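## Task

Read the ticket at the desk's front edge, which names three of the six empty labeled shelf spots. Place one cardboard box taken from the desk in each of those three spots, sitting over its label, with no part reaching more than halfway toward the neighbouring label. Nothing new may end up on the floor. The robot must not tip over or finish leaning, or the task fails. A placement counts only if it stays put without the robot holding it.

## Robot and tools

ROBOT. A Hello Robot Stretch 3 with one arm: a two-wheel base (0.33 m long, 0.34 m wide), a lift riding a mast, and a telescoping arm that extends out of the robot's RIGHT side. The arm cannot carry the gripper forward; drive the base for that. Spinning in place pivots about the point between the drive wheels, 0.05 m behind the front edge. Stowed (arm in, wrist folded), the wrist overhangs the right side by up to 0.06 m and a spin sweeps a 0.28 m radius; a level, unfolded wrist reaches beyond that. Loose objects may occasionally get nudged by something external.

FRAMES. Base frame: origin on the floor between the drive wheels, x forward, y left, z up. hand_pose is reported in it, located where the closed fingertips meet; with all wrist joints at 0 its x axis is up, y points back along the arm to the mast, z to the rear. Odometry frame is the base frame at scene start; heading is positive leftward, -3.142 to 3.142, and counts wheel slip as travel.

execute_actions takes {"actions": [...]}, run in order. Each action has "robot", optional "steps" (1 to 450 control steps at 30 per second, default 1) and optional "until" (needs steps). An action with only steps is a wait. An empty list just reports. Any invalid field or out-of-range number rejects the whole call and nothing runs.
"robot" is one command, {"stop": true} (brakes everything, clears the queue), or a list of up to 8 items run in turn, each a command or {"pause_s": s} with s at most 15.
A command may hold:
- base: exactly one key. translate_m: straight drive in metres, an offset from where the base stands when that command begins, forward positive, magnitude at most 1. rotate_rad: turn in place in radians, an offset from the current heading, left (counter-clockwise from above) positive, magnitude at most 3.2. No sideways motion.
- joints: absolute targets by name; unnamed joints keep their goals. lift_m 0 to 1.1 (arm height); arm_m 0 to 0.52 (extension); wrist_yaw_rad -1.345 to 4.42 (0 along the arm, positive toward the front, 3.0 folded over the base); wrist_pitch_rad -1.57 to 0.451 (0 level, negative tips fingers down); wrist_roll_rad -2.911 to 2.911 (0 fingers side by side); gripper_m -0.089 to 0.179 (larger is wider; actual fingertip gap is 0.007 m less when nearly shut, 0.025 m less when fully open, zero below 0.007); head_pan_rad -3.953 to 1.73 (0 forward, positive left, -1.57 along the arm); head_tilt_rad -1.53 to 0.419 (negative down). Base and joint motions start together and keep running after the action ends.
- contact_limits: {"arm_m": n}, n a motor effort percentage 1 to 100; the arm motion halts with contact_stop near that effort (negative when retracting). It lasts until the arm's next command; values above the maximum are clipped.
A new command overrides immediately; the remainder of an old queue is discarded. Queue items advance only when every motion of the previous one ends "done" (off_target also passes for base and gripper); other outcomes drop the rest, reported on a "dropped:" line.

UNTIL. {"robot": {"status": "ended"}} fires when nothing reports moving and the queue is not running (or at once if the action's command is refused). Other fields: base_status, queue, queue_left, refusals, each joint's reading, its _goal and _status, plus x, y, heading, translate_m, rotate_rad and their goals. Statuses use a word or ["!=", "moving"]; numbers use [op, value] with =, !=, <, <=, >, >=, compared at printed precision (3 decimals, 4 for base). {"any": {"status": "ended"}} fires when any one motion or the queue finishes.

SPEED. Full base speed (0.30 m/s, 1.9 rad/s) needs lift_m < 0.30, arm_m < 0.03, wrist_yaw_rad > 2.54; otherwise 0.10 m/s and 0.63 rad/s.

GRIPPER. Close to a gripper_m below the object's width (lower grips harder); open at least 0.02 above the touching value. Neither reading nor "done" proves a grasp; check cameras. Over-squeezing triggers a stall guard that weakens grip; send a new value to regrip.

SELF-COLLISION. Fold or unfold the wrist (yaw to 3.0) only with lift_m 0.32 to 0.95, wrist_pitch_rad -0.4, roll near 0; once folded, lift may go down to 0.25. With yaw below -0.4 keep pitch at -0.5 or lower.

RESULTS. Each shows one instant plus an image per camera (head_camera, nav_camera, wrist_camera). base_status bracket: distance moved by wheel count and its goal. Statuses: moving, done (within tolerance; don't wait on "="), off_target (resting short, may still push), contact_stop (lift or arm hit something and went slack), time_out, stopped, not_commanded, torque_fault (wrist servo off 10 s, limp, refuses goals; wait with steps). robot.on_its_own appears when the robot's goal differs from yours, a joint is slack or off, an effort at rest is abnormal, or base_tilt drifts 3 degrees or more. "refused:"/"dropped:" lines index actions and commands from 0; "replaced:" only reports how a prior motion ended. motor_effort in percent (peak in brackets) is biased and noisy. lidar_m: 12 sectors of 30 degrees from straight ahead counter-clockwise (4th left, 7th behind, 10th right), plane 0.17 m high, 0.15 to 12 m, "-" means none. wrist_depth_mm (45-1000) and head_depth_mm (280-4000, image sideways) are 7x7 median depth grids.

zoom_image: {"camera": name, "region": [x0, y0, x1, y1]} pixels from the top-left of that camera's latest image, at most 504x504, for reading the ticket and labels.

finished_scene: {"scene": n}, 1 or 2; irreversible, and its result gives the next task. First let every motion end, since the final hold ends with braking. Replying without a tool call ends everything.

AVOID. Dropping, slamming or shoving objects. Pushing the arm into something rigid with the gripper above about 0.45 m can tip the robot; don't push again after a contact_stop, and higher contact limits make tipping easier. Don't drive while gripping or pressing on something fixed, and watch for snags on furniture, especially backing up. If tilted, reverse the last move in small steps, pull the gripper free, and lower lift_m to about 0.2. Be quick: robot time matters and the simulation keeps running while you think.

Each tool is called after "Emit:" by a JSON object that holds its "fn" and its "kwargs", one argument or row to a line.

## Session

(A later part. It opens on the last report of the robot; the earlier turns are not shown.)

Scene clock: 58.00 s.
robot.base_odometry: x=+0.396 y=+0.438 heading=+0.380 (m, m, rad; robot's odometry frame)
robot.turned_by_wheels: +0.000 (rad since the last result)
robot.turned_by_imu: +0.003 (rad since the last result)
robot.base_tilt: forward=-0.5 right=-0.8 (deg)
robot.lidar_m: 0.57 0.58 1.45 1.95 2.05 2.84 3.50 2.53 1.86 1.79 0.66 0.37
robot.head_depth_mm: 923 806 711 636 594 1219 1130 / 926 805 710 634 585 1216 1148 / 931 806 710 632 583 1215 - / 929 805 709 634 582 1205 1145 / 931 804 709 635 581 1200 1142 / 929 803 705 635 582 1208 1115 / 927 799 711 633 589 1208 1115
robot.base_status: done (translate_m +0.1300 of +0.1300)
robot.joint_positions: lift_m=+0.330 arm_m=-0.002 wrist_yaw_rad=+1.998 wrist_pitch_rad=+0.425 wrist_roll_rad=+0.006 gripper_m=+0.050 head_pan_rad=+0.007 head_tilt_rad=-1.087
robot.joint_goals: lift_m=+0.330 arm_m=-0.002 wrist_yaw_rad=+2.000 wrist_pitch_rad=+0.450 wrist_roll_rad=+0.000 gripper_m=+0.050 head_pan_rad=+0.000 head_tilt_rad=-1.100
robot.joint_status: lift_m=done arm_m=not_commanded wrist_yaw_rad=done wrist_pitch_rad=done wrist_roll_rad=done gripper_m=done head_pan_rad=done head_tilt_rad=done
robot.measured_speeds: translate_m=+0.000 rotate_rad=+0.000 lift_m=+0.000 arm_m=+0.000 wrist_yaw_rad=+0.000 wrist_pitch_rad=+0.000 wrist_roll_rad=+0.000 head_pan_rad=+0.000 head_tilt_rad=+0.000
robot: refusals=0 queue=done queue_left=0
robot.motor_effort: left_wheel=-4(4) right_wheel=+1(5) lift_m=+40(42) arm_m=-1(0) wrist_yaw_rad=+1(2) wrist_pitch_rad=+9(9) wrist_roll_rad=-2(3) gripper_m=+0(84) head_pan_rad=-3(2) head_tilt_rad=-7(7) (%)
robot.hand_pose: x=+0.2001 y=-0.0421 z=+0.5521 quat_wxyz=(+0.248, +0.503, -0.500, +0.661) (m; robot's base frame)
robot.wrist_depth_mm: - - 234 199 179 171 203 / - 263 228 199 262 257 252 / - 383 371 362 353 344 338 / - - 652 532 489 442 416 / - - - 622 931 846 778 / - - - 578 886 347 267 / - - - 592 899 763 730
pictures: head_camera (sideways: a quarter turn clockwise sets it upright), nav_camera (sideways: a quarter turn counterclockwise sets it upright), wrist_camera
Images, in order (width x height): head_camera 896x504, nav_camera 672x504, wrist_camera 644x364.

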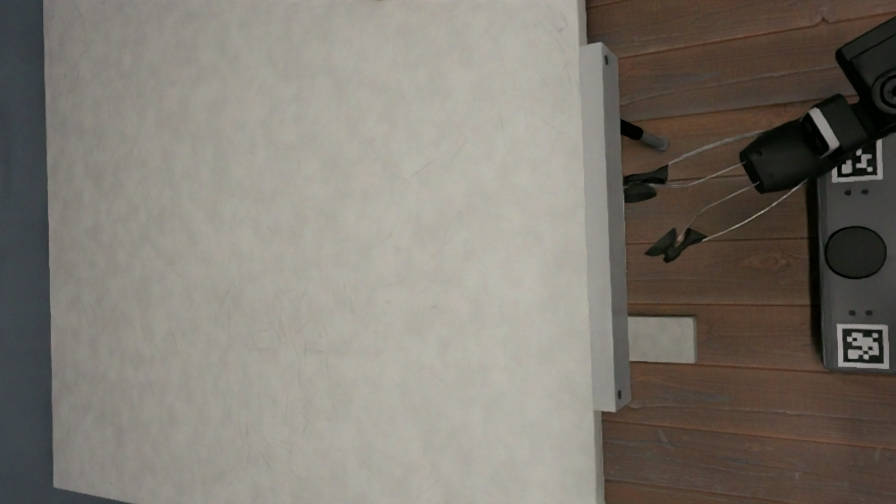

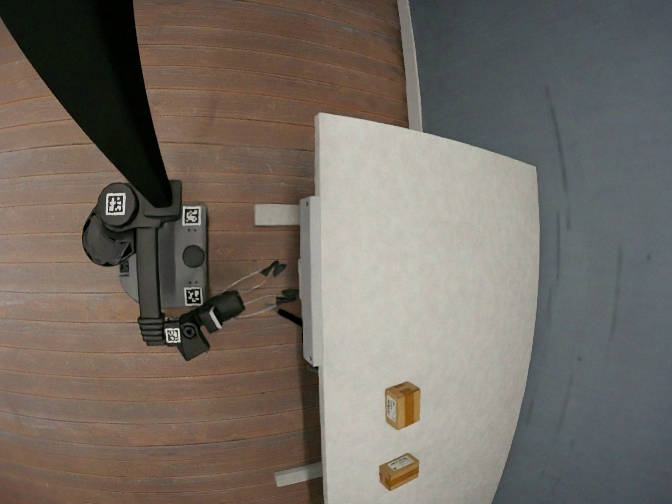

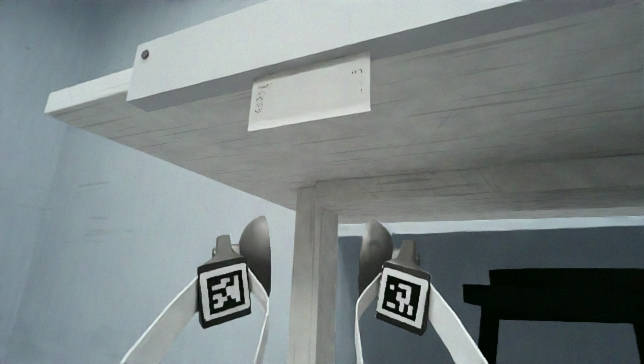

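Emit:
{"fn": "execute_actions", "kwargs": {
  "actions": [
    {"robot":[{"joints":{"lift_m":0.30,"wrist_yaw_rad":1.9,"gripper_m":0.0}},{"base":{"translate_m":0.09}}],"steps":300,"until":{"robot":{"status":"ended"}}}
  ]
}}

Emit:
{"fn": "zoom_image", "kwargs": {
  "camera": "wrist_camera",
  "region": [150,0,450,170]
}}

Scene clock: 68.00 s.
robot.base_odometry: x=+0.479 y=+0.471 heading=+0.380 (m, m, rad; robot's odometry frame)
robot.turned_by_wheels: +0.000 (rad since the last result)
robot.turned_by_imu: +0.002 (rad since the last result)
robot.base_tilt: forward=-0.3 right=-0.8 (deg)
robot.lidar_m: 0.48 0.48 1.32 1.95 2.04 2.84 3.57 2.53 1.86 1.79 0.60 0.30
robot.head_depth_mm: 887 807 710 636 574 545 1124 / 891 804 712 633 575 538 1143 / 888 803 709 636 572 537 - / 886 801 710 634 572 536 1136 / 887 805 710 636 576 536 1141 / 885 804 709 634 574 536 1120 / 884 803 709 635 574 543 1115
robot.base_status: done (translate_m +0.0900 of +0.0900)
robot.joint_positions: lift_m=+0.300 arm_m=-0.002 wrist_yaw_rad=+1.902 wrist_pitch_rad=+0.425 wrist_roll_rad=+0.006 gripper_m=+0.000 head_pan_rad=+0.007 head_tilt_rad=-1.087
robot.joint_goals: lift_m=+0.300 arm_m=-0.002 wrist_yaw_rad=+1.900 wrist_pitch_rad=+0.450 wrist_roll_rad=+0.000 gripper_m=+0.000 head_pan_rad=+0.000 head_tilt_rad=-1.100
robot.joint_status: lift_m=done arm_m=not_commanded wrist_yaw_rad=done wrist_pitch_rad=done wrist_roll_rad=done gripper_m=done head_pan_rad=done head_tilt_rad=done
robot.measured_speeds: translate_m=+0.000 rotate_rad=+0.000 lift_m=+0.000 arm_m=+0.000 wrist_yaw_rad=+0.000 wrist_pitch_rad=+0.000 wrist_roll_rad=+0.000 head_pan_rad=+0.000 head_tilt_rad=+0.000
robot: refusals=0 queue=done queue_left=0
robot.motor_effort: left_wheel=-4(5) right_wheel=+2(5) lift_m=+22(40) arm_m=-1(1) wrist_yaw_rad=-1(4) wrist_pitch_rad=+9(9) wrist_roll_rad=-3(3) gripper_m=-3(81) head_pan_rad=-3(2) head_tilt_rad=-7(7) (%)
robot.hand_pose: x=+0.2088 y=-0.0638 z=+0.5228 quat_wxyz=(+0.279, +0.478, -0.523, +0.648) (m; robot's base frame)
robot.wrist_depth_mm: 263 259 255 252 248 246 241 / 338 330 326 317 313 307 300 / - 454 441 431 395 374 350 / - - 568 530 507 621 604 / - - 519 945 858 243 201 / - - - - 814 388 402 / - - 459 858 800 726 671
pictures: head_camera (sideways: a quarter turn clockwise sets it upright), nav_camera (sideways: a quarter turn counterclockwise sets it upright), wrist_camera
Images, in order (width x height): head_camera 896x504, nav_camera 672x504, wrist_camera 644x364.

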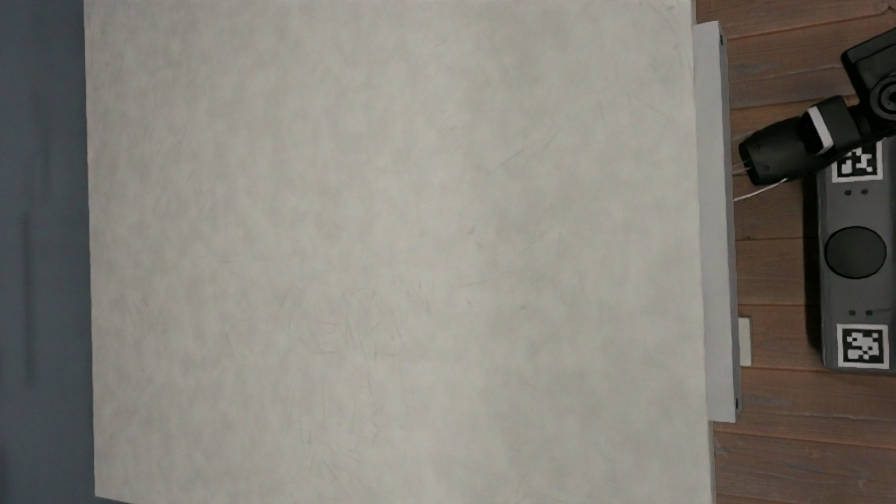

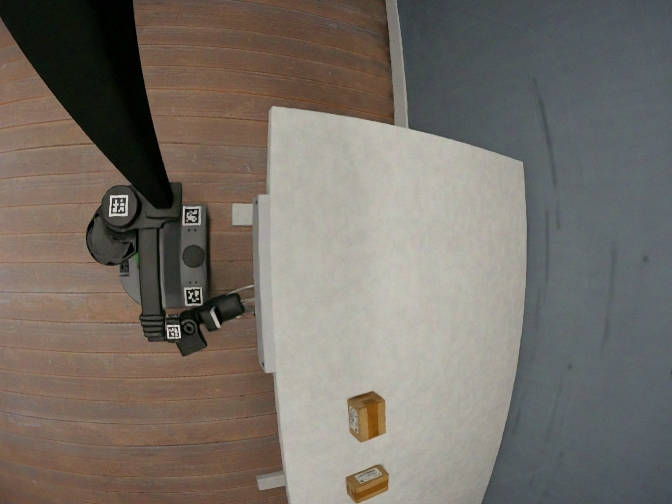

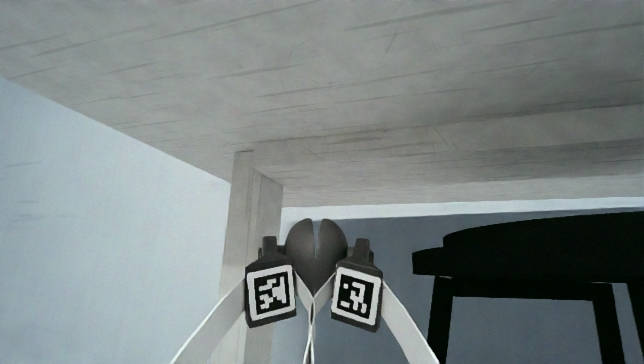

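Region (150, 0, 450, 170) of wrist_camera's 644x364 image, scaled by 1.680; it fills the top 286 rows of this view, and the rest is white.

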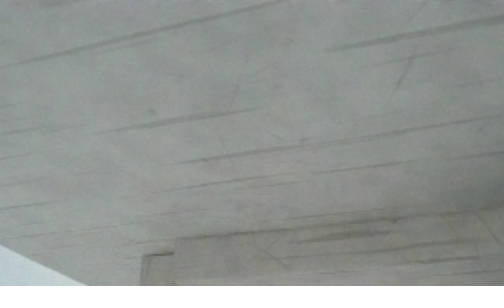

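Emit:
{"fn": "execute_actions", "kwargs": {
  "actions": [
    {"robot":[{"base":{"translate_m":-0.12}},{"joints":{"lift_m":0.42,"wrist_yaw_rad":2.4,"arm_m":0.09,"gripper_m":0.09,"head_tilt_rad":-1.3}}],"steps":300,"until":{"robot":{"status":"ended"}}}
  ]
}}

Scene clock: 85.20 s.
robot.base_odometry: x=+0.368 y=+0.426 heading=+0.380 (m, m, rad; robot's odometry frame)
robot.turned_by_wheels: +0.000 (rad since the last result)
robot.turned_by_imu: +0.001 (rad since the last result)
robot.base_tilt: forward=-0.4 right=-0.9 (deg)
robot.lidar_m: 0.60 0.61 1.50 1.96 2.04 2.85 3.43 2.53 1.86 1.79 1.23 0.40
robot.head_depth_mm: 704 656 613 1331 1267 1181 1127 / 704 658 613 1145 1276 1193 1152 / 703 657 613 986 1267 - - / 701 652 612 662 1267 - - / 701 655 612 624 1265 - - / 699 655 610 1306 1264 1208 - / 699 653 610 1315 1259 1191 -
robot.base_status: done (translate_m -0.1200 of -0.1200)
robot.joint_positions: lift_m=+0.420 arm_m=+0.090 wrist_yaw_rad=+2.398 wrist_pitch_rad=+0.425 wrist_roll_rad=+0.006 gripper_m=+0.090 head_pan_rad=+0.007 head_tilt_rad=-1.284
robot.joint_goals: lift_m=+0.420 arm_m=+0.090 wrist_yaw_rad=+2.400 wrist_pitch_rad=+0.450 wrist_roll_rad=+0.000 gripper_m=+0.090 head_pan_rad=+0.000 head_tilt_rad=-1.300
robot.joint_status: lift_m=done arm_m=done wrist_yaw_rad=done wrist_pitch_rad=done wrist_roll_rad=done gripper_m=done head_pan_rad=done head_tilt_rad=done
robot.measured_speeds: translate_m=+0.000 rotate_rad=+0.000 lift_m=+0.000 arm_m=+0.000 wrist_yaw_rad=+0.000 wrist_pitch_rad=+0.000 wrist_roll_rad=+0.000 head_pan_rad=+0.000 head_tilt_rad=+0.000
robot: refusals=0 queue=done queue_left=0
robot.motor_effort: left_wheel=-3(8) right_wheel=+2(4) lift_m=+40(42) arm_m=+2(7) wrist_yaw_rad=+1(3) wrist_pitch_rad=+8(8) wrist_roll_rad=-2(2) gripper_m=+0(81) head_pan_rad=-3(2) head_tilt_rad=-8(27) (%)
robot.hand_pose: x=+0.1434 y=-0.0555 z=+0.6421 quat_wxyz=(+0.111, +0.592, -0.390, +0.697) (m; robot's base frame)
robot.wrist_depth_mm: - - - - - - 892 / - - - - - - 877 / - - - - - 211 163 / - - - 330 234 189 158 / - - - 307 242 432 394 / - - - - - 890 762 / - - - - - 849 767
pictures: head_camera (sideways: a quarter turn clockwise sets it upright), nav_camera (sideways: a quarter turn counterclockwise sets it upright), wrist_camera
Images, in order (width x height): head_camera 896x504, nav_camera 672x504, wrist_camera 644x364.

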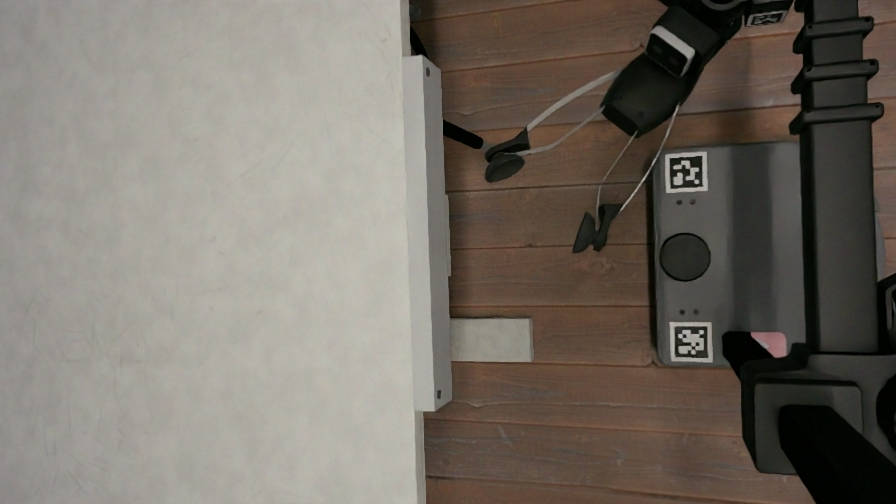

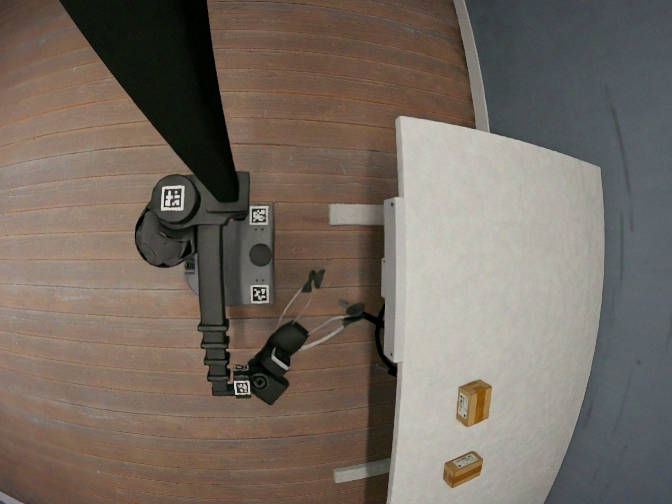

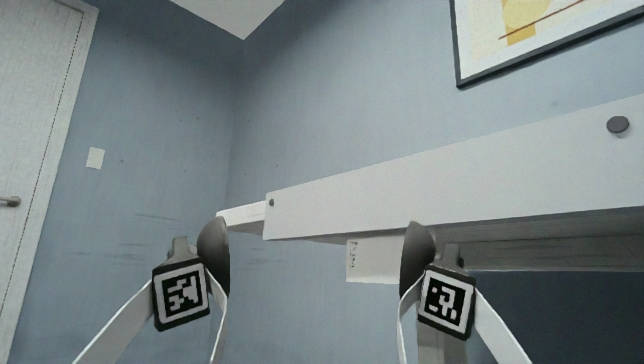

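Emit:
{"fn": "execute_actions", "kwargs": {
  "actions": [
    {"robot":[{"joints":{"lift_m":0.37,"arm_m":0.11}},{"base":{"translate_m":0.11}}],"steps":300,"until":{"robot":{"status":"ended"}}}
  ]
}}

Scene clock: 91.17 s.
robot.base_odometry: x=+0.470 y=+0.467 heading=+0.380 (m, m, rad; robot's odometry frame)
robot.turned_by_wheels: +0.000 (rad since the last result)
robot.turned_by_imu: +0.002 (rad since the last result)
robot.base_tilt: forward=-0.4 right=-0.8 (deg)
robot.lidar_m: 0.49 0.49 1.34 1.96 2.04 2.85 3.56 2.53 1.85 1.79 0.61 0.31
robot.head_depth_mm: 705 657 612 577 1260 1180 1120 / 702 655 612 575 575 1195 1119 / 706 654 613 575 1238 - - / 701 653 611 575 1234 - - / 703 656 612 574 1225 - - / 703 651 610 573 1234 1201 - / 699 650 610 571 1241 1193 -
robot.base_status: done (translate_m +0.1100 of +0.1100)
robot.joint_positions: lift_m=+0.370 arm_m=+0.110 wrist_yaw_rad=+2.398 wrist_pitch_rad=+0.425 wrist_roll_rad=+0.006 gripper_m=+0.090 head_pan_rad=+0.007 head_tilt_rad=-1.285
robot.joint_goals: lift_m=+0.370 arm_m=+0.110 wrist_yaw_rad=+2.400 wrist_pitch_rad=+0.450 wrist_roll_rad=+0.000 gripper_m=+0.090 head_pan_rad=+0.000 head_tilt_rad=-1.300
robot.joint_status: lift_m=done arm_m=done wrist_yaw_rad=done wrist_pitch_rad=done wrist_roll_rad=done gripper_m=done head_pan_rad=done head_tilt_rad=done
robot.measured_speeds: translate_m=+0.000 rotate_rad=+0.000 lift_m=+0.000 arm_m=+0.000 wrist_yaw_rad=+0.000 wrist_pitch_rad=+0.000 wrist_roll_rad=+0.000 head_pan_rad=+0.000 head_tilt_rad=+0.000
robot: refusals=0 queue=done queue_left=0
robot.motor_effort: left_wheel=-3(5) right_wheel=+2(4) lift_m=+23(40) arm_m=+3(3) wrist_yaw_rad=+1(1) wrist_pitch_rad=+8(8) wrist_roll_rad=-3(3) gripper_m=+0(0) head_pan_rad=-1(1) head_tilt_rad=-8(8) (%)
robot.hand_pose: x=+0.1433 y=-0.0755 z=+0.5929 quat_wxyz=(+0.111, +0.592, -0.390, +0.697) (m; robot's base frame)
robot.wrist_depth_mm: - - - 160 121 143 147 / - - 238 158 189 187 184 / - - 219 261 256 251 245 / - - 266 407 398 377 330 / - - - - 538 529 681 / - - - - 536 820 696 / - - - - 535 776 252
pictures: head_camera (sideways: a quarter turn clockwise sets it upright), nav_camera (sideways: a quarter turn counterclockwise sets it upright), wrist_camera
Images, in order (width x height): head_camera 896x504, nav_camera 672x504, wrist_camera 644x364.

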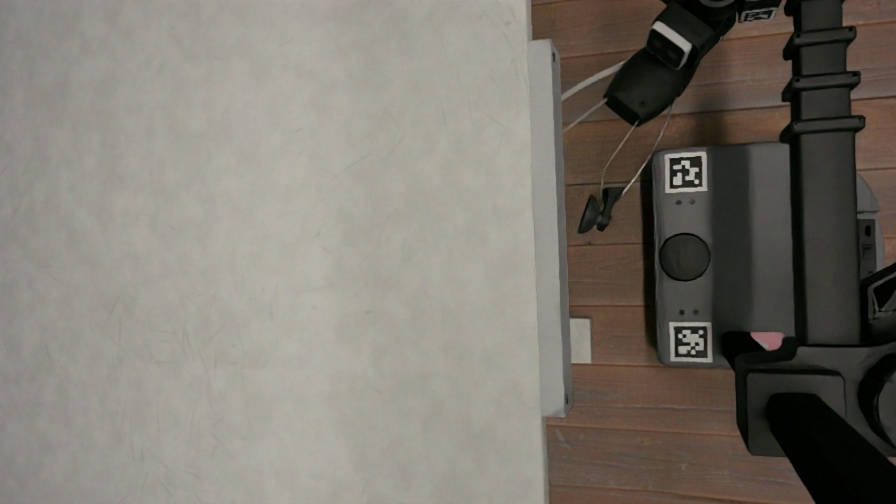

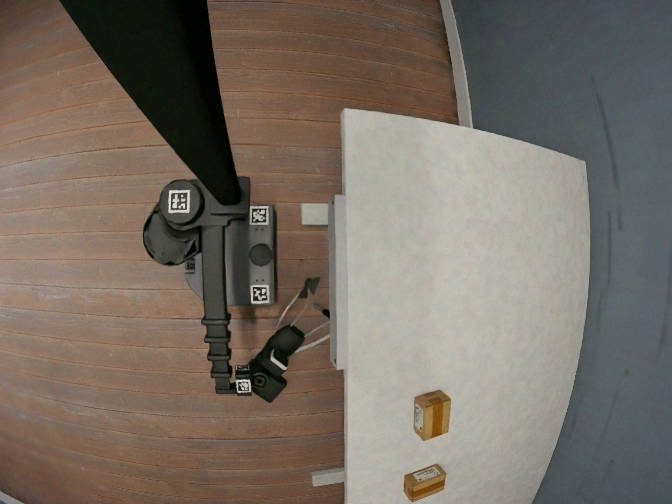

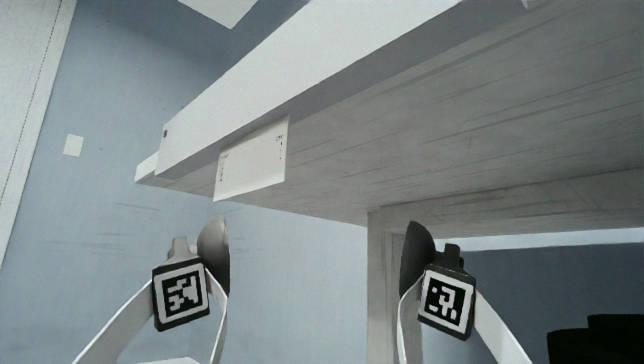

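Emit:
{"fn": "execute_actions", "kwargs": {
  "actions": [
    {"robot":[{"joints":{"lift_m":0.30,"arm_m":0.02,"gripper_m":0.0}},{"joints":{"wrist_yaw_rad":1.75,"wrist_roll_rad":1.57}},{"base":{"translate_m":0.08}}],"steps":300,"until":{"robot":{"status":"ended"}}}
  ]
}}

Scene clock: 102.90 s.
robot.base_odometry: x=+0.544 y=+0.497 heading=+0.380 (m, m, rad; robot's odometry frame)
robot.turned_by_wheels: +0.000 (rad since the last result)
robot.turned_by_imu: +0.003 (rad since the last result)
robot.base_tilt: forward=-0.5 right=-0.7 (deg)
robot.lidar_m: 0.41 0.41 1.23 1.96 2.04 2.84 3.64 2.53 1.86 1.79 0.26 0.65
robot.head_depth_mm: 703 656 613 577 545 1198 1143 / 703 657 612 575 540 1174 1122 / 702 655 612 574 543 - 1119 / 700 655 613 575 543 - - / 702 655 614 573 540 - - / 701 653 611 575 541 1186 - / 699 651 609 573 541 1193 1152
robot.base_status: done (translate_m +0.0800 of +0.0800)
robot.joint_positions: lift_m=+0.300 arm_m=+0.020 wrist_yaw_rad=+1.752 wrist_pitch_rad=+0.425 wrist_roll_rad=+1.566 gripper_m=+0.000 head_pan_rad=+0.007 head_tilt_rad=-1.285
robot.joint_goals: lift_m=+0.300 arm_m=+0.020 wrist_yaw_rad=+1.750 wrist_pitch_rad=+0.450 wrist_roll_rad=+1.570 gripper_m=+0.000 head_pan_rad=+0.000 head_tilt_rad=-1.300
robot.joint_status: lift_m=done arm_m=done wrist_yaw_rad=done wrist_pitch_rad=done wrist_roll_rad=done gripper_m=done head_pan_rad=done head_tilt_rad=done
robot.measured_speeds: translate_m=+0.000 rotate_rad=+0.000 lift_m=+0.000 arm_m=+0.000 wrist_yaw_rad=+0.000 wrist_pitch_rad=+0.000 wrist_roll_rad=+0.000 head_pan_rad=+0.000 head_tilt_rad=+0.000
robot: refusals=0 queue=done queue_left=0
robot.motor_effort: left_wheel=-3(5) right_wheel=+1(4) lift_m=+22(22) arm_m=-4(3) wrist_yaw_rad=-1(2) wrist_pitch_rad=+8(8) wrist_roll_rad=+1(3) gripper_m=-3(81) head_pan_rad=-4(2) head_tilt_rad=-8(9) (%)
robot.hand_pose: x=+0.2181 y=-0.1212 z=+0.5226 quat_wxyz=(-0.160, +0.751, -0.626, +0.137) (m; robot's base frame)
robot.wrist_depth_mm: 205 252 293 119 107 94 84 / 206 255 312 145 323 661 594 / 210 259 336 152 318 681 623 / 213 265 361 187 311 303 623 / 216 269 373 431 848 745 682 / 220 274 348 - 878 783 705 / 223 280 419 438 431 803 731
pictures: head_camera (sideways: a quarter turn clockwise sets it upright), nav_camera (sideways: a quarter turn counterclockwise sets it upright), wrist_camera
Images, in order (width x height): head_camera 896x504, nav_camera 672x504, wrist_camera 644x364.

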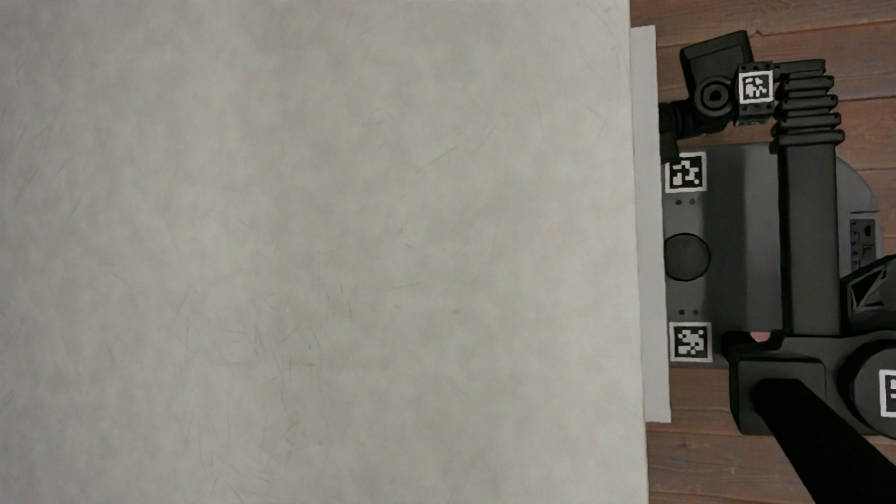

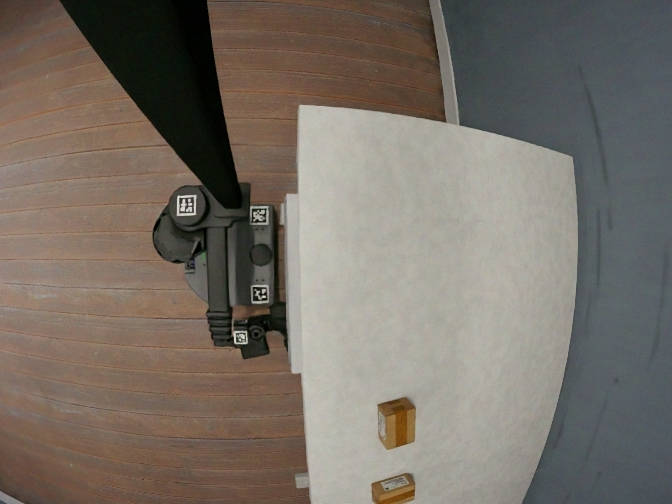

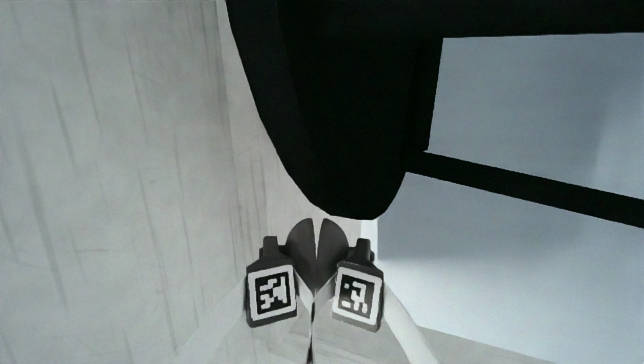

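Emit:
{"fn": "execute_actions", "kwargs": {
  "actions": [
    {"robot":[{"base":{"translate_m":-0.11}},{"joints":{"wrist_yaw_rad":2.0}}],"steps":300,"until":{"robot":{"status":"ended"}}}
  ]
}}

Scene clock: 107.10 s.
robot.base_odometry: x=+0.442 y=+0.456 heading=+0.380 (m, m, rad; robot's odometry frame)
robot.turned_by_wheels: +0.000 (rad since the last result)
robot.turned_by_imu: +0.000 (rad since the last result)
robot.base_tilt: forward=-0.5 right=-0.9 (deg)
robot.lidar_m: 0.52 0.52 1.38 1.96 2.04 2.84 3.55 2.53 1.86 1.79 0.62 0.33
robot.head_depth_mm: 703 655 613 580 1267 1203 1137 / 704 655 613 578 1275 1223 1126 / 703 654 611 577 1254 - 1113 / 702 652 611 575 1245 - - / 700 652 613 574 1242 - - / 699 651 610 573 1256 1203 - / 699 652 609 573 1258 1198 1148
robot.base_status: done (translate_m -0.1100 of -0.1100)
robot.joint_positions: lift_m=+0.300 arm_m=+0.020 wrist_yaw_rad=+1.998 wrist_pitch_rad=+0.425 wrist_roll_rad=+1.566 gripper_m=+0.000 head_pan_rad=+0.007 head_tilt_rad=-1.285
robot.joint_goals: lift_m=+0.300 arm_m=+0.020 wrist_yaw_rad=+2.000 wrist_pitch_rad=+0.450 wrist_roll_rad=+1.570 gripper_m=+0.000 head_pan_rad=+0.000 head_tilt_rad=-1.300
robot.joint_status: lift_m=done arm_m=done wrist_yaw_rad=done wrist_pitch_rad=done wrist_roll_rad=done gripper_m=done head_pan_rad=done head_tilt_rad=done
robot.measured_speeds: translate_m=+0.000 rotate_rad=+0.000 lift_m=+0.000 arm_m=+0.000 wrist_yaw_rad=+0.000 wrist_pitch_rad=+0.000 wrist_roll_rad=+0.000 head_pan_rad=+0.000 head_tilt_rad=+0.000
robot: refusals=0 queue=done queue_left=0
robot.motor_effort: left_wheel=-3(8) right_wheel=+2(4) lift_m=+23(23) arm_m=-3(4) wrist_yaw_rad=+2(4) wrist_pitch_rad=+8(8) wrist_roll_rad=+1(2) gripper_m=-3(3) head_pan_rad=-3(2) head_tilt_rad=-8(8) (%)
robot.hand_pose: x=+0.2002 y=-0.0643 z=+0.5226 quat_wxyz=(-0.176, +0.822, -0.529, +0.116) (m; robot's base frame)
robot.wrist_depth_mm: 204 252 341 433 311 694 330 / 208 254 349 458 851 769 704 / 211 260 359 492 928 827 760 / 214 263 367 531 557 879 795 / 215 269 374 555 - 462 422 / 199 273 348 - - - 949 / - 245 418 - - - -
pictures: head_camera (sideways: a quarter turn clockwise sets it upright), nav_camera (sideways: a quarter turn counterclockwise sets it upright), wrist_camera
Images, in order (width x height): head_camera 896x504, nav_camera 672x504, wrist_camera 644x364.

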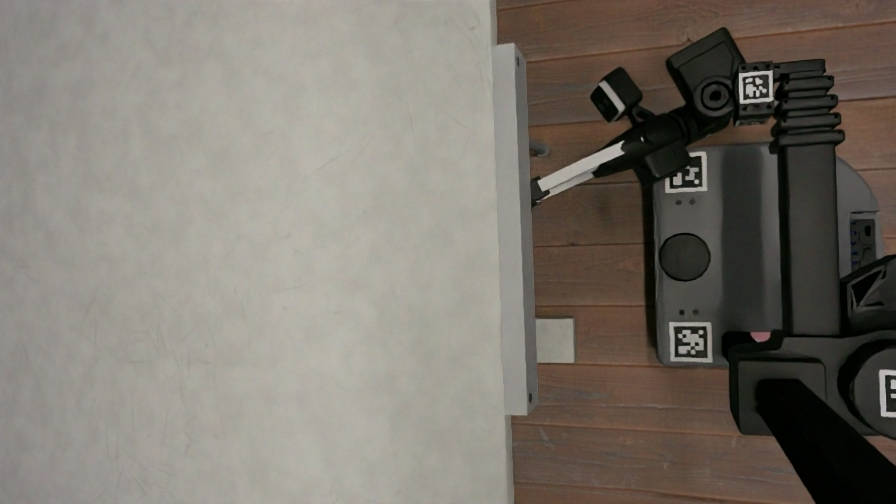

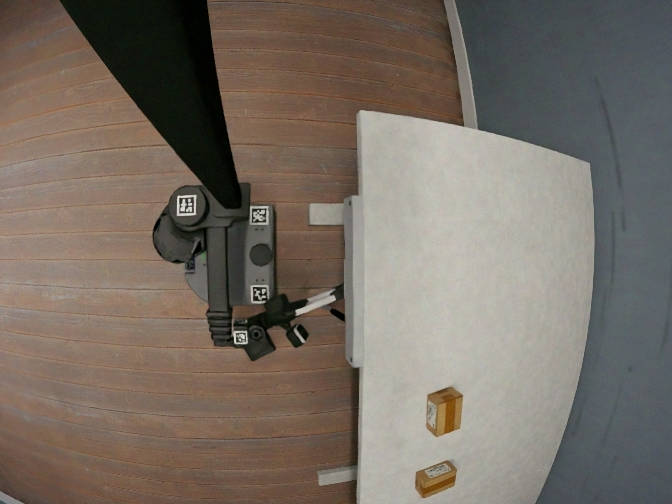

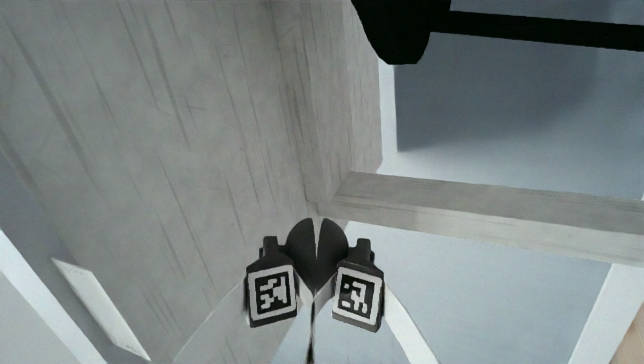

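Emit:
{"fn": "execute_actions", "kwargs": {
  "actions": [
    {"robot":{"joints":{"wrist_yaw_rad":1.75,"wrist_roll_rad":-1.57}},"steps":300,"until":{"robot":{"status":"ended"}}}
  ]
}}

Scene clock: 110.60 s.
robot.base_odometry: x=+0.442 y=+0.456 heading=+0.380 (m, m, rad; robot's odometry frame)
robot.turned_by_wheels: +0.000 (rad since the last result)
robot.turned_by_imu: +0.001 (rad since the last result)
robot.base_tilt: forward=-0.4 right=-0.9 (deg)
robot.lidar_m: 0.52 0.52 1.38 1.96 2.05 2.84 3.53 2.52 1.86 1.79 0.63 0.33
robot.head_depth_mm: 704 656 615 581 1272 1212 1138 / 704 657 613 576 1269 - 1124 / 701 658 611 574 1255 - 1112 / 700 655 612 575 1258 - - / 702 653 609 575 1236 - - / 701 653 611 575 1249 1215 - / 700 652 611 573 1263 1189 1150
robot.base_status: done (translate_m -0.1100 of -0.1100)
robot.joint_positions: lift_m=+0.300 arm_m=+0.020 wrist_yaw_rad=+1.752 wrist_pitch_rad=+0.425 wrist_roll_rad=-1.566 gripper_m=+0.000 head_pan_rad=+0.007 head_tilt_rad=-1.285
robot.joint_goals: lift_m=+0.300 arm_m=+0.020 wrist_yaw_rad=+1.750 wrist_pitch_rad=+0.450 wrist_roll_rad=-1.570 gripper_m=+0.000 head_pan_rad=+0.000 head_tilt_rad=-1.300
robot.joint_status: lift_m=done arm_m=done wrist_yaw_rad=done wrist_pitch_rad=done wrist_roll_rad=done gripper_m=done head_pan_rad=done head_tilt_rad=done
robot.measured_speeds: translate_m=+0.000 rotate_rad=+0.000 lift_m=+0.000 arm_m=+0.000 wrist_yaw_rad=+0.000 wrist_pitch_rad=+0.000 wrist_roll_rad=+0.000 head_pan_rad=+0.000 head_tilt_rad=+0.000
robot: refusals=0 queue=done queue_left=0
robot.motor_effort: left_wheel=-3(3) right_wheel=+2(2) lift_m=+23(23) arm_m=-4(4) wrist_yaw_rad=-2(3) wrist_pitch_rad=+8(8) wrist_roll_rad=-2(4) gripper_m=-2(3) head_pan_rad=-2(2) head_tilt_rad=-8(8) (%)
robot.hand_pose: x=+0.2179 y=-0.1211 z=+0.5230 quat_wxyz=(+0.625, -0.133, -0.163, +0.751) (m; robot's base frame)
robot.wrist_depth_mm: 409 412 447 487 354 255 166 / 747 812 901 479 355 258 164 / 739 806 905 484 358 260 170 / 728 805 892 487 359 261 203 / 721 782 415 469 363 261 204 / 722 810 832 - 346 263 205 / 714 762 338 461 346 263 206
pictures: head_camera (sideways: a quarter turn clockwise sets it upright), nav_camera (sideways: a quarter turn counterclockwise sets it upright), wrist_camera
Images, in order (width x height): head_camera 896x504, nav_camera 672x504, wrist_camera 644x364.

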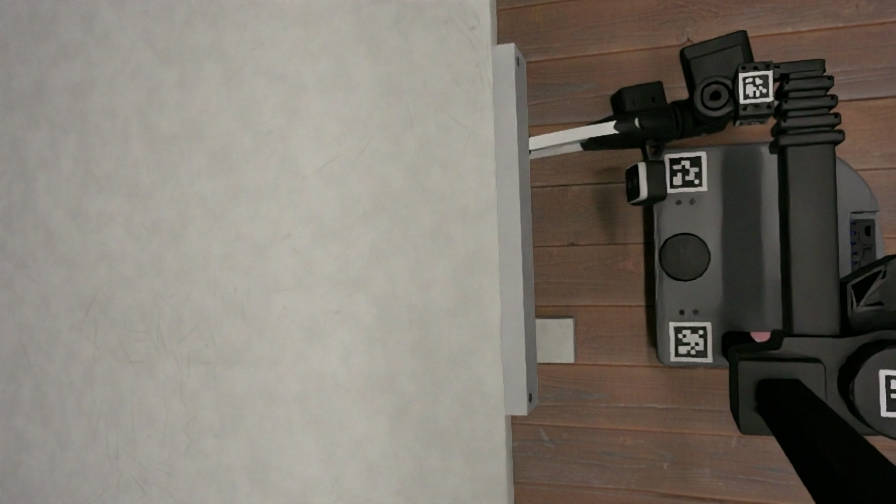

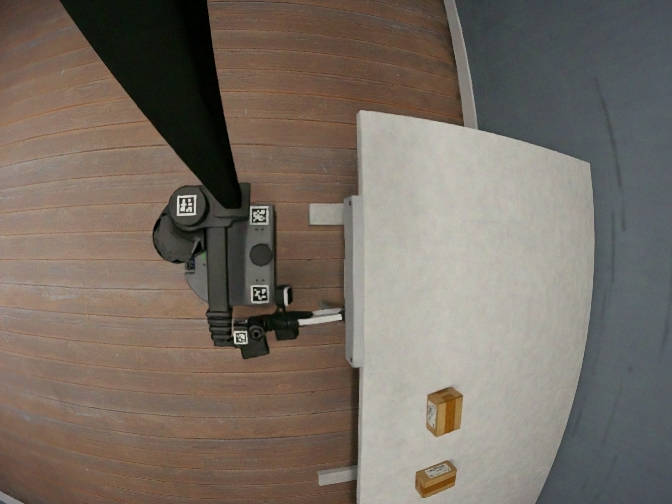

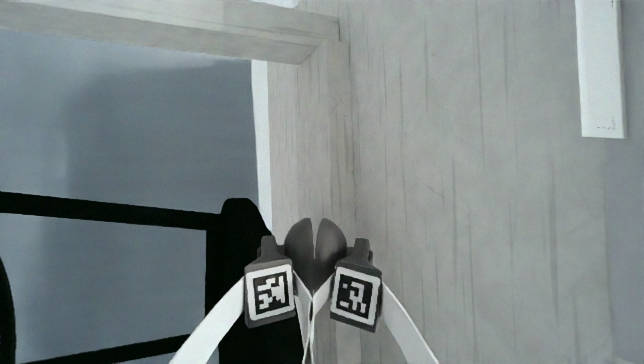

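Emit:
{"fn": "execute_actions", "kwargs": {
  "actions": [
    {"robot":{"joints":{"wrist_yaw_rad":2.1,"lift_m":0.33}},"steps":300,"until":{"robot":{"status":"ended"}}}
  ]
}}

Emit:
{"fn": "zoom_image", "kwargs": {
  "camera": "wrist_camera",
  "region": [444,30,644,330]
}}

Scene clock: 113.73 s.
robot.base_odometry: x=+0.442 y=+0.456 heading=+0.380 (m, m, rad; robot's odometry frame)
robot.turned_by_wheels: +0.000 (rad since the last result)
robot.turned_by_imu: +0.001 (rad since the last result)
robot.base_tilt: forward=-0.5 right=-0.7 (deg)
robot.lidar_m: 0.52 0.52 1.38 1.95 2.05 2.84 3.52 2.53 1.85 1.79 0.63 0.33
robot.head_depth_mm: 702 655 612 581 1266 1213 1136 / 704 656 614 576 1256 1198 1115 / 705 654 613 576 1266 - 1114 / 700 655 612 576 1256 - - / 700 653 610 575 1244 - - / 700 652 611 576 1249 1214 - / 700 650 609 573 1260 1198 -
robot.base_status: done (translate_m -0.1100 of -0.1100)
robot.joint_positions: lift_m=+0.330 arm_m=+0.020 wrist_yaw_rad=+2.098 wrist_pitch_rad=+0.425 wrist_roll_rad=-1.566 gripper_m=+0.000 head_pan_rad=+0.007 head_tilt_rad=-1.285
robot.joint_goals: lift_m=+0.330 arm_m=+0.020 wrist_yaw_rad=+2.100 wrist_pitch_rad=+0.450 wrist_roll_rad=-1.570 gripper_m=+0.000 head_pan_rad=+0.000 head_tilt_rad=-1.300
robot.joint_status: lift_m=done arm_m=done wrist_yaw_rad=done wrist_pitch_rad=done wrist_roll_rad=done gripper_m=done head_pan_rad=done head_tilt_rad=done
robot.measured_speeds: translate_m=+0.000 rotate_rad=+0.000 lift_m=+0.000 arm_m=+0.000 wrist_yaw_rad=+0.000 wrist_pitch_rad=+0.000 wrist_roll_rad=+0.000 head_pan_rad=+0.000 head_tilt_rad=+0.000
robot: refusals=0 queue=done queue_left=0
robot.motor_effort: left_wheel=-3(3) right_wheel=+2(2) lift_m=+40(42) arm_m=-3(3) wrist_yaw_rad=+2(2) wrist_pitch_rad=+8(8) wrist_roll_rad=-2(2) gripper_m=-2(3) head_pan_rad=-3(1) head_tilt_rad=-8(8) (%)
robot.hand_pose: x=+0.1888 y=-0.0426 z=+0.5523 quat_wxyz=(+0.487, -0.103, -0.184, +0.848) (m; robot's base frame)
robot.wrist_depth_mm: 958 - - - 309 238 - / 926 - - 500 311 220 - / 861 961 - 507 314 202 - / 423 464 514 507 314 187 - / 785 848 932 470 316 179 188 / 756 819 863 - 302 230 173 / 715 766 853 444 304 230 165
pictures: head_camera (sideways: a quarter turn clockwise sets it upright), nav_camera (sideways: a quarter turn counterclockwise sets it upright), wrist_camera
Images, in order (width x height): head_camera 896x504, nav_camera 672x504, wrist_camera 644x364.

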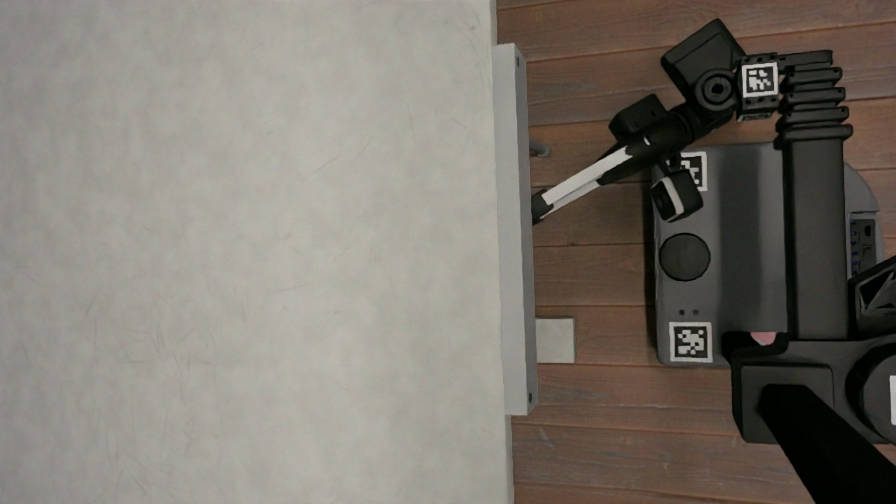

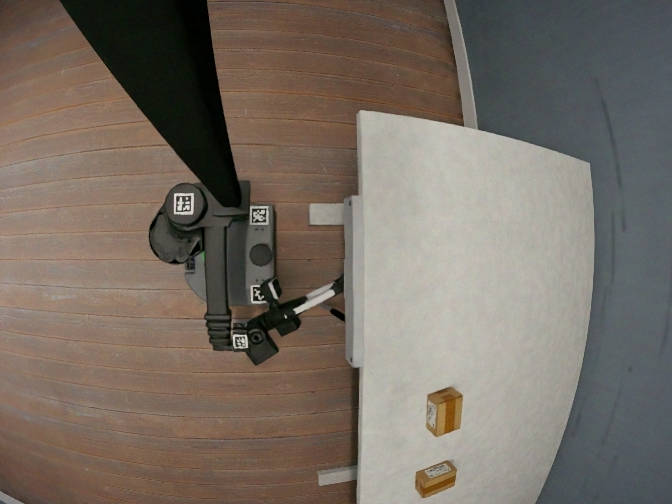

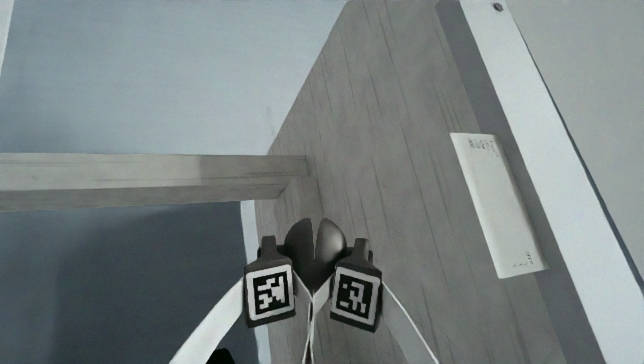

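Region (444, 30, 644, 330) of wrist_camera's 644x364 image, scaled by 1.680.

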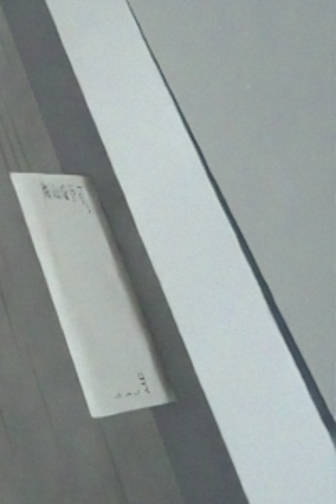

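Emit:
{"fn": "execute_actions", "kwargs": {
  "actions": [
    {"robot":[{"base":{"translate_m":-0.05},"joints":{"lift_m":0.33,"arm_m":0.11,"wrist_roll_rad":0,"wrist_yaw_rad":2.0}},{"joints":{"wrist_yaw_rad":2.4,"gripper_m":0.09}},{"joints":{"lift_m":0.385}},{"base":{"translate_m":0.10}},{"joints":{"arm_m":0.05},"contact_limits":{"arm_m":15}}],"steps":450,"until":{"robot":{"status":"ended"}}}
  ]
}}

Scene clock: 128.13 s.
robot.base_odometry: x=+0.489 y=+0.475 heading=+0.380 (m, m, rad; robot's odometry frame)
robot.turned_by_wheels: +0.000 (rad since the last result)
robot.turned_by_imu: +0.003 (rad since the last result)
robot.base_tilt: forward=-0.5 right=-0.9 (deg)
robot.lidar_m: 0.48 0.47 1.31 1.95 2.04 2.84 3.58 2.53 1.86 1.79 0.30 0.30
robot.head_depth_mm: 705 655 616 576 1237 - 1126 / 707 653 613 575 556 1184 1124 / 704 655 614 574 556 - - / 701 652 614 574 555 - - / 701 654 614 573 555 - - / 703 652 610 574 554 1213 - / 699 652 609 573 1233 1200 -
robot.base_status: done (translate_m +0.1000 of +0.1000)
robot.joint_positions: lift_m=+0.385 arm_m=+0.050 wrist_yaw_rad=+2.398 wrist_pitch_rad=+0.425 wrist_roll_rad=-0.007 gripper_m=+0.090 head_pan_rad=+0.007 head_tilt_rad=-1.285
robot.joint_goals: lift_m=+0.385 arm_m=+0.050 wrist_yaw_rad=+2.400 wrist_pitch_rad=+0.450 wrist_roll_rad=+0.000 gripper_m=+0.090 head_pan_rad=+0.000 head_tilt_rad=-1.300
robot.joint_status: lift_m=done arm_m=done wrist_yaw_rad=done wrist_pitch_rad=done wrist_roll_rad=done gripper_m=done head_pan_rad=done head_tilt_rad=done
robot.measured_speeds: translate_m=+0.000 rotate_rad=+0.000 lift_m=+0.000 arm_m=+0.000 wrist_yaw_rad=+0.000 wrist_pitch_rad=+0.000 wrist_roll_rad=+0.000 head_pan_rad=+0.000 head_tilt_rad=+0.000
robot: refusals=0 queue=done queue_left=0
robot.motor_effort: left_wheel=-4(7) right_wheel=+1(5) lift_m=+40(42) arm_m=-4(0) wrist_yaw_rad=+1(3) wrist_pitch_rad=+8(8) wrist_roll_rad=+3(4) gripper_m=+0(81) head_pan_rad=-2(4) head_tilt_rad=-8(8) (%)
robot.contact_limits: arm_m 15 (drawing in: default 22, maximum 36; extending or still: default 29, maximum 48)
robot.hand_pose: x=+0.1433 y=-0.0161 z=+0.6072 quat_wxyz=(+0.114, +0.587, -0.389, +0.700) (m; robot's base frame)
robot.wrist_depth_mm: - - - 123 99 123 127 / - - 177 128 165 161 158 / - - 172 137 222 215 209 / - - 225 312 337 324 306 / - - - - 505 403 359 / - - - - - 785 684 / - - - - 871 763 668
pictures: head_camera (sideways: a quarter turn clockwise sets it upright), nav_camera (sideways: a quarter turn counterclockwise sets it upright), wrist_camera
Images, in order (width x height): head_camera 896x504, nav_camera 672x504, wrist_camera 644x364.

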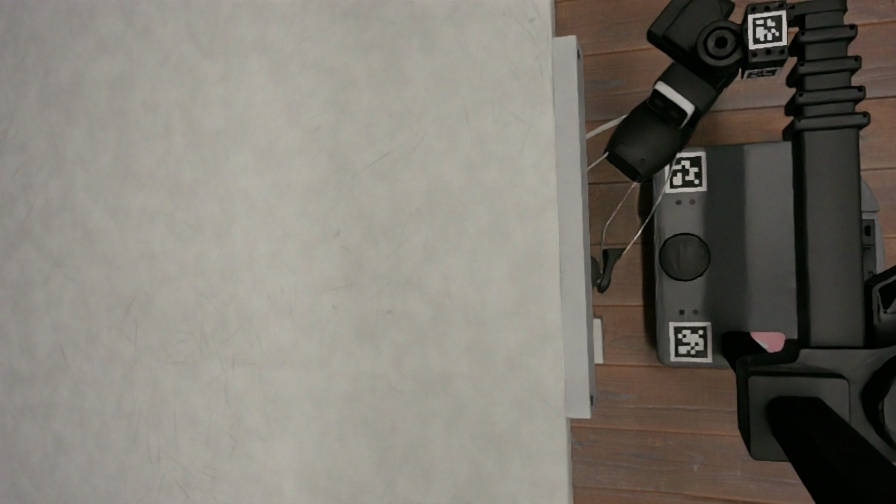

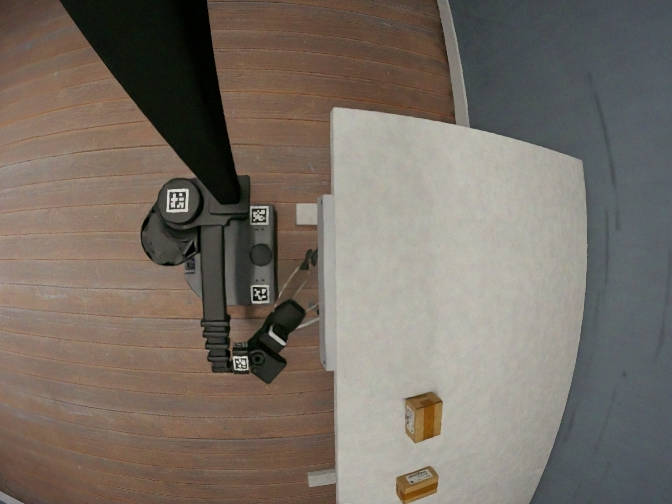

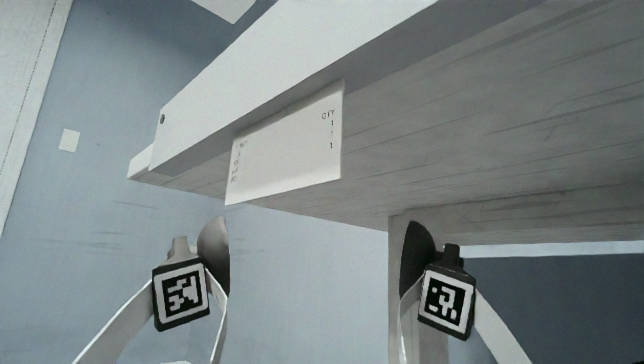

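Emit:
{"fn": "zoom_image", "kwargs": {
  "camera": "wrist_camera",
  "region": [215,80,355,210]
}}

Region (215, 80, 355, 210) of wrist_camera's 644x364 image, scaled by 3.600; it fills the top 468 rows of this view, and the rest is white.

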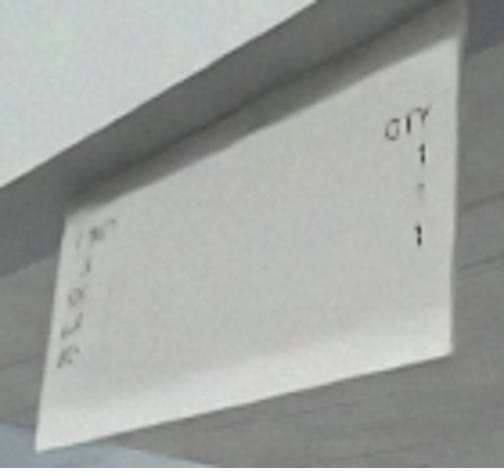

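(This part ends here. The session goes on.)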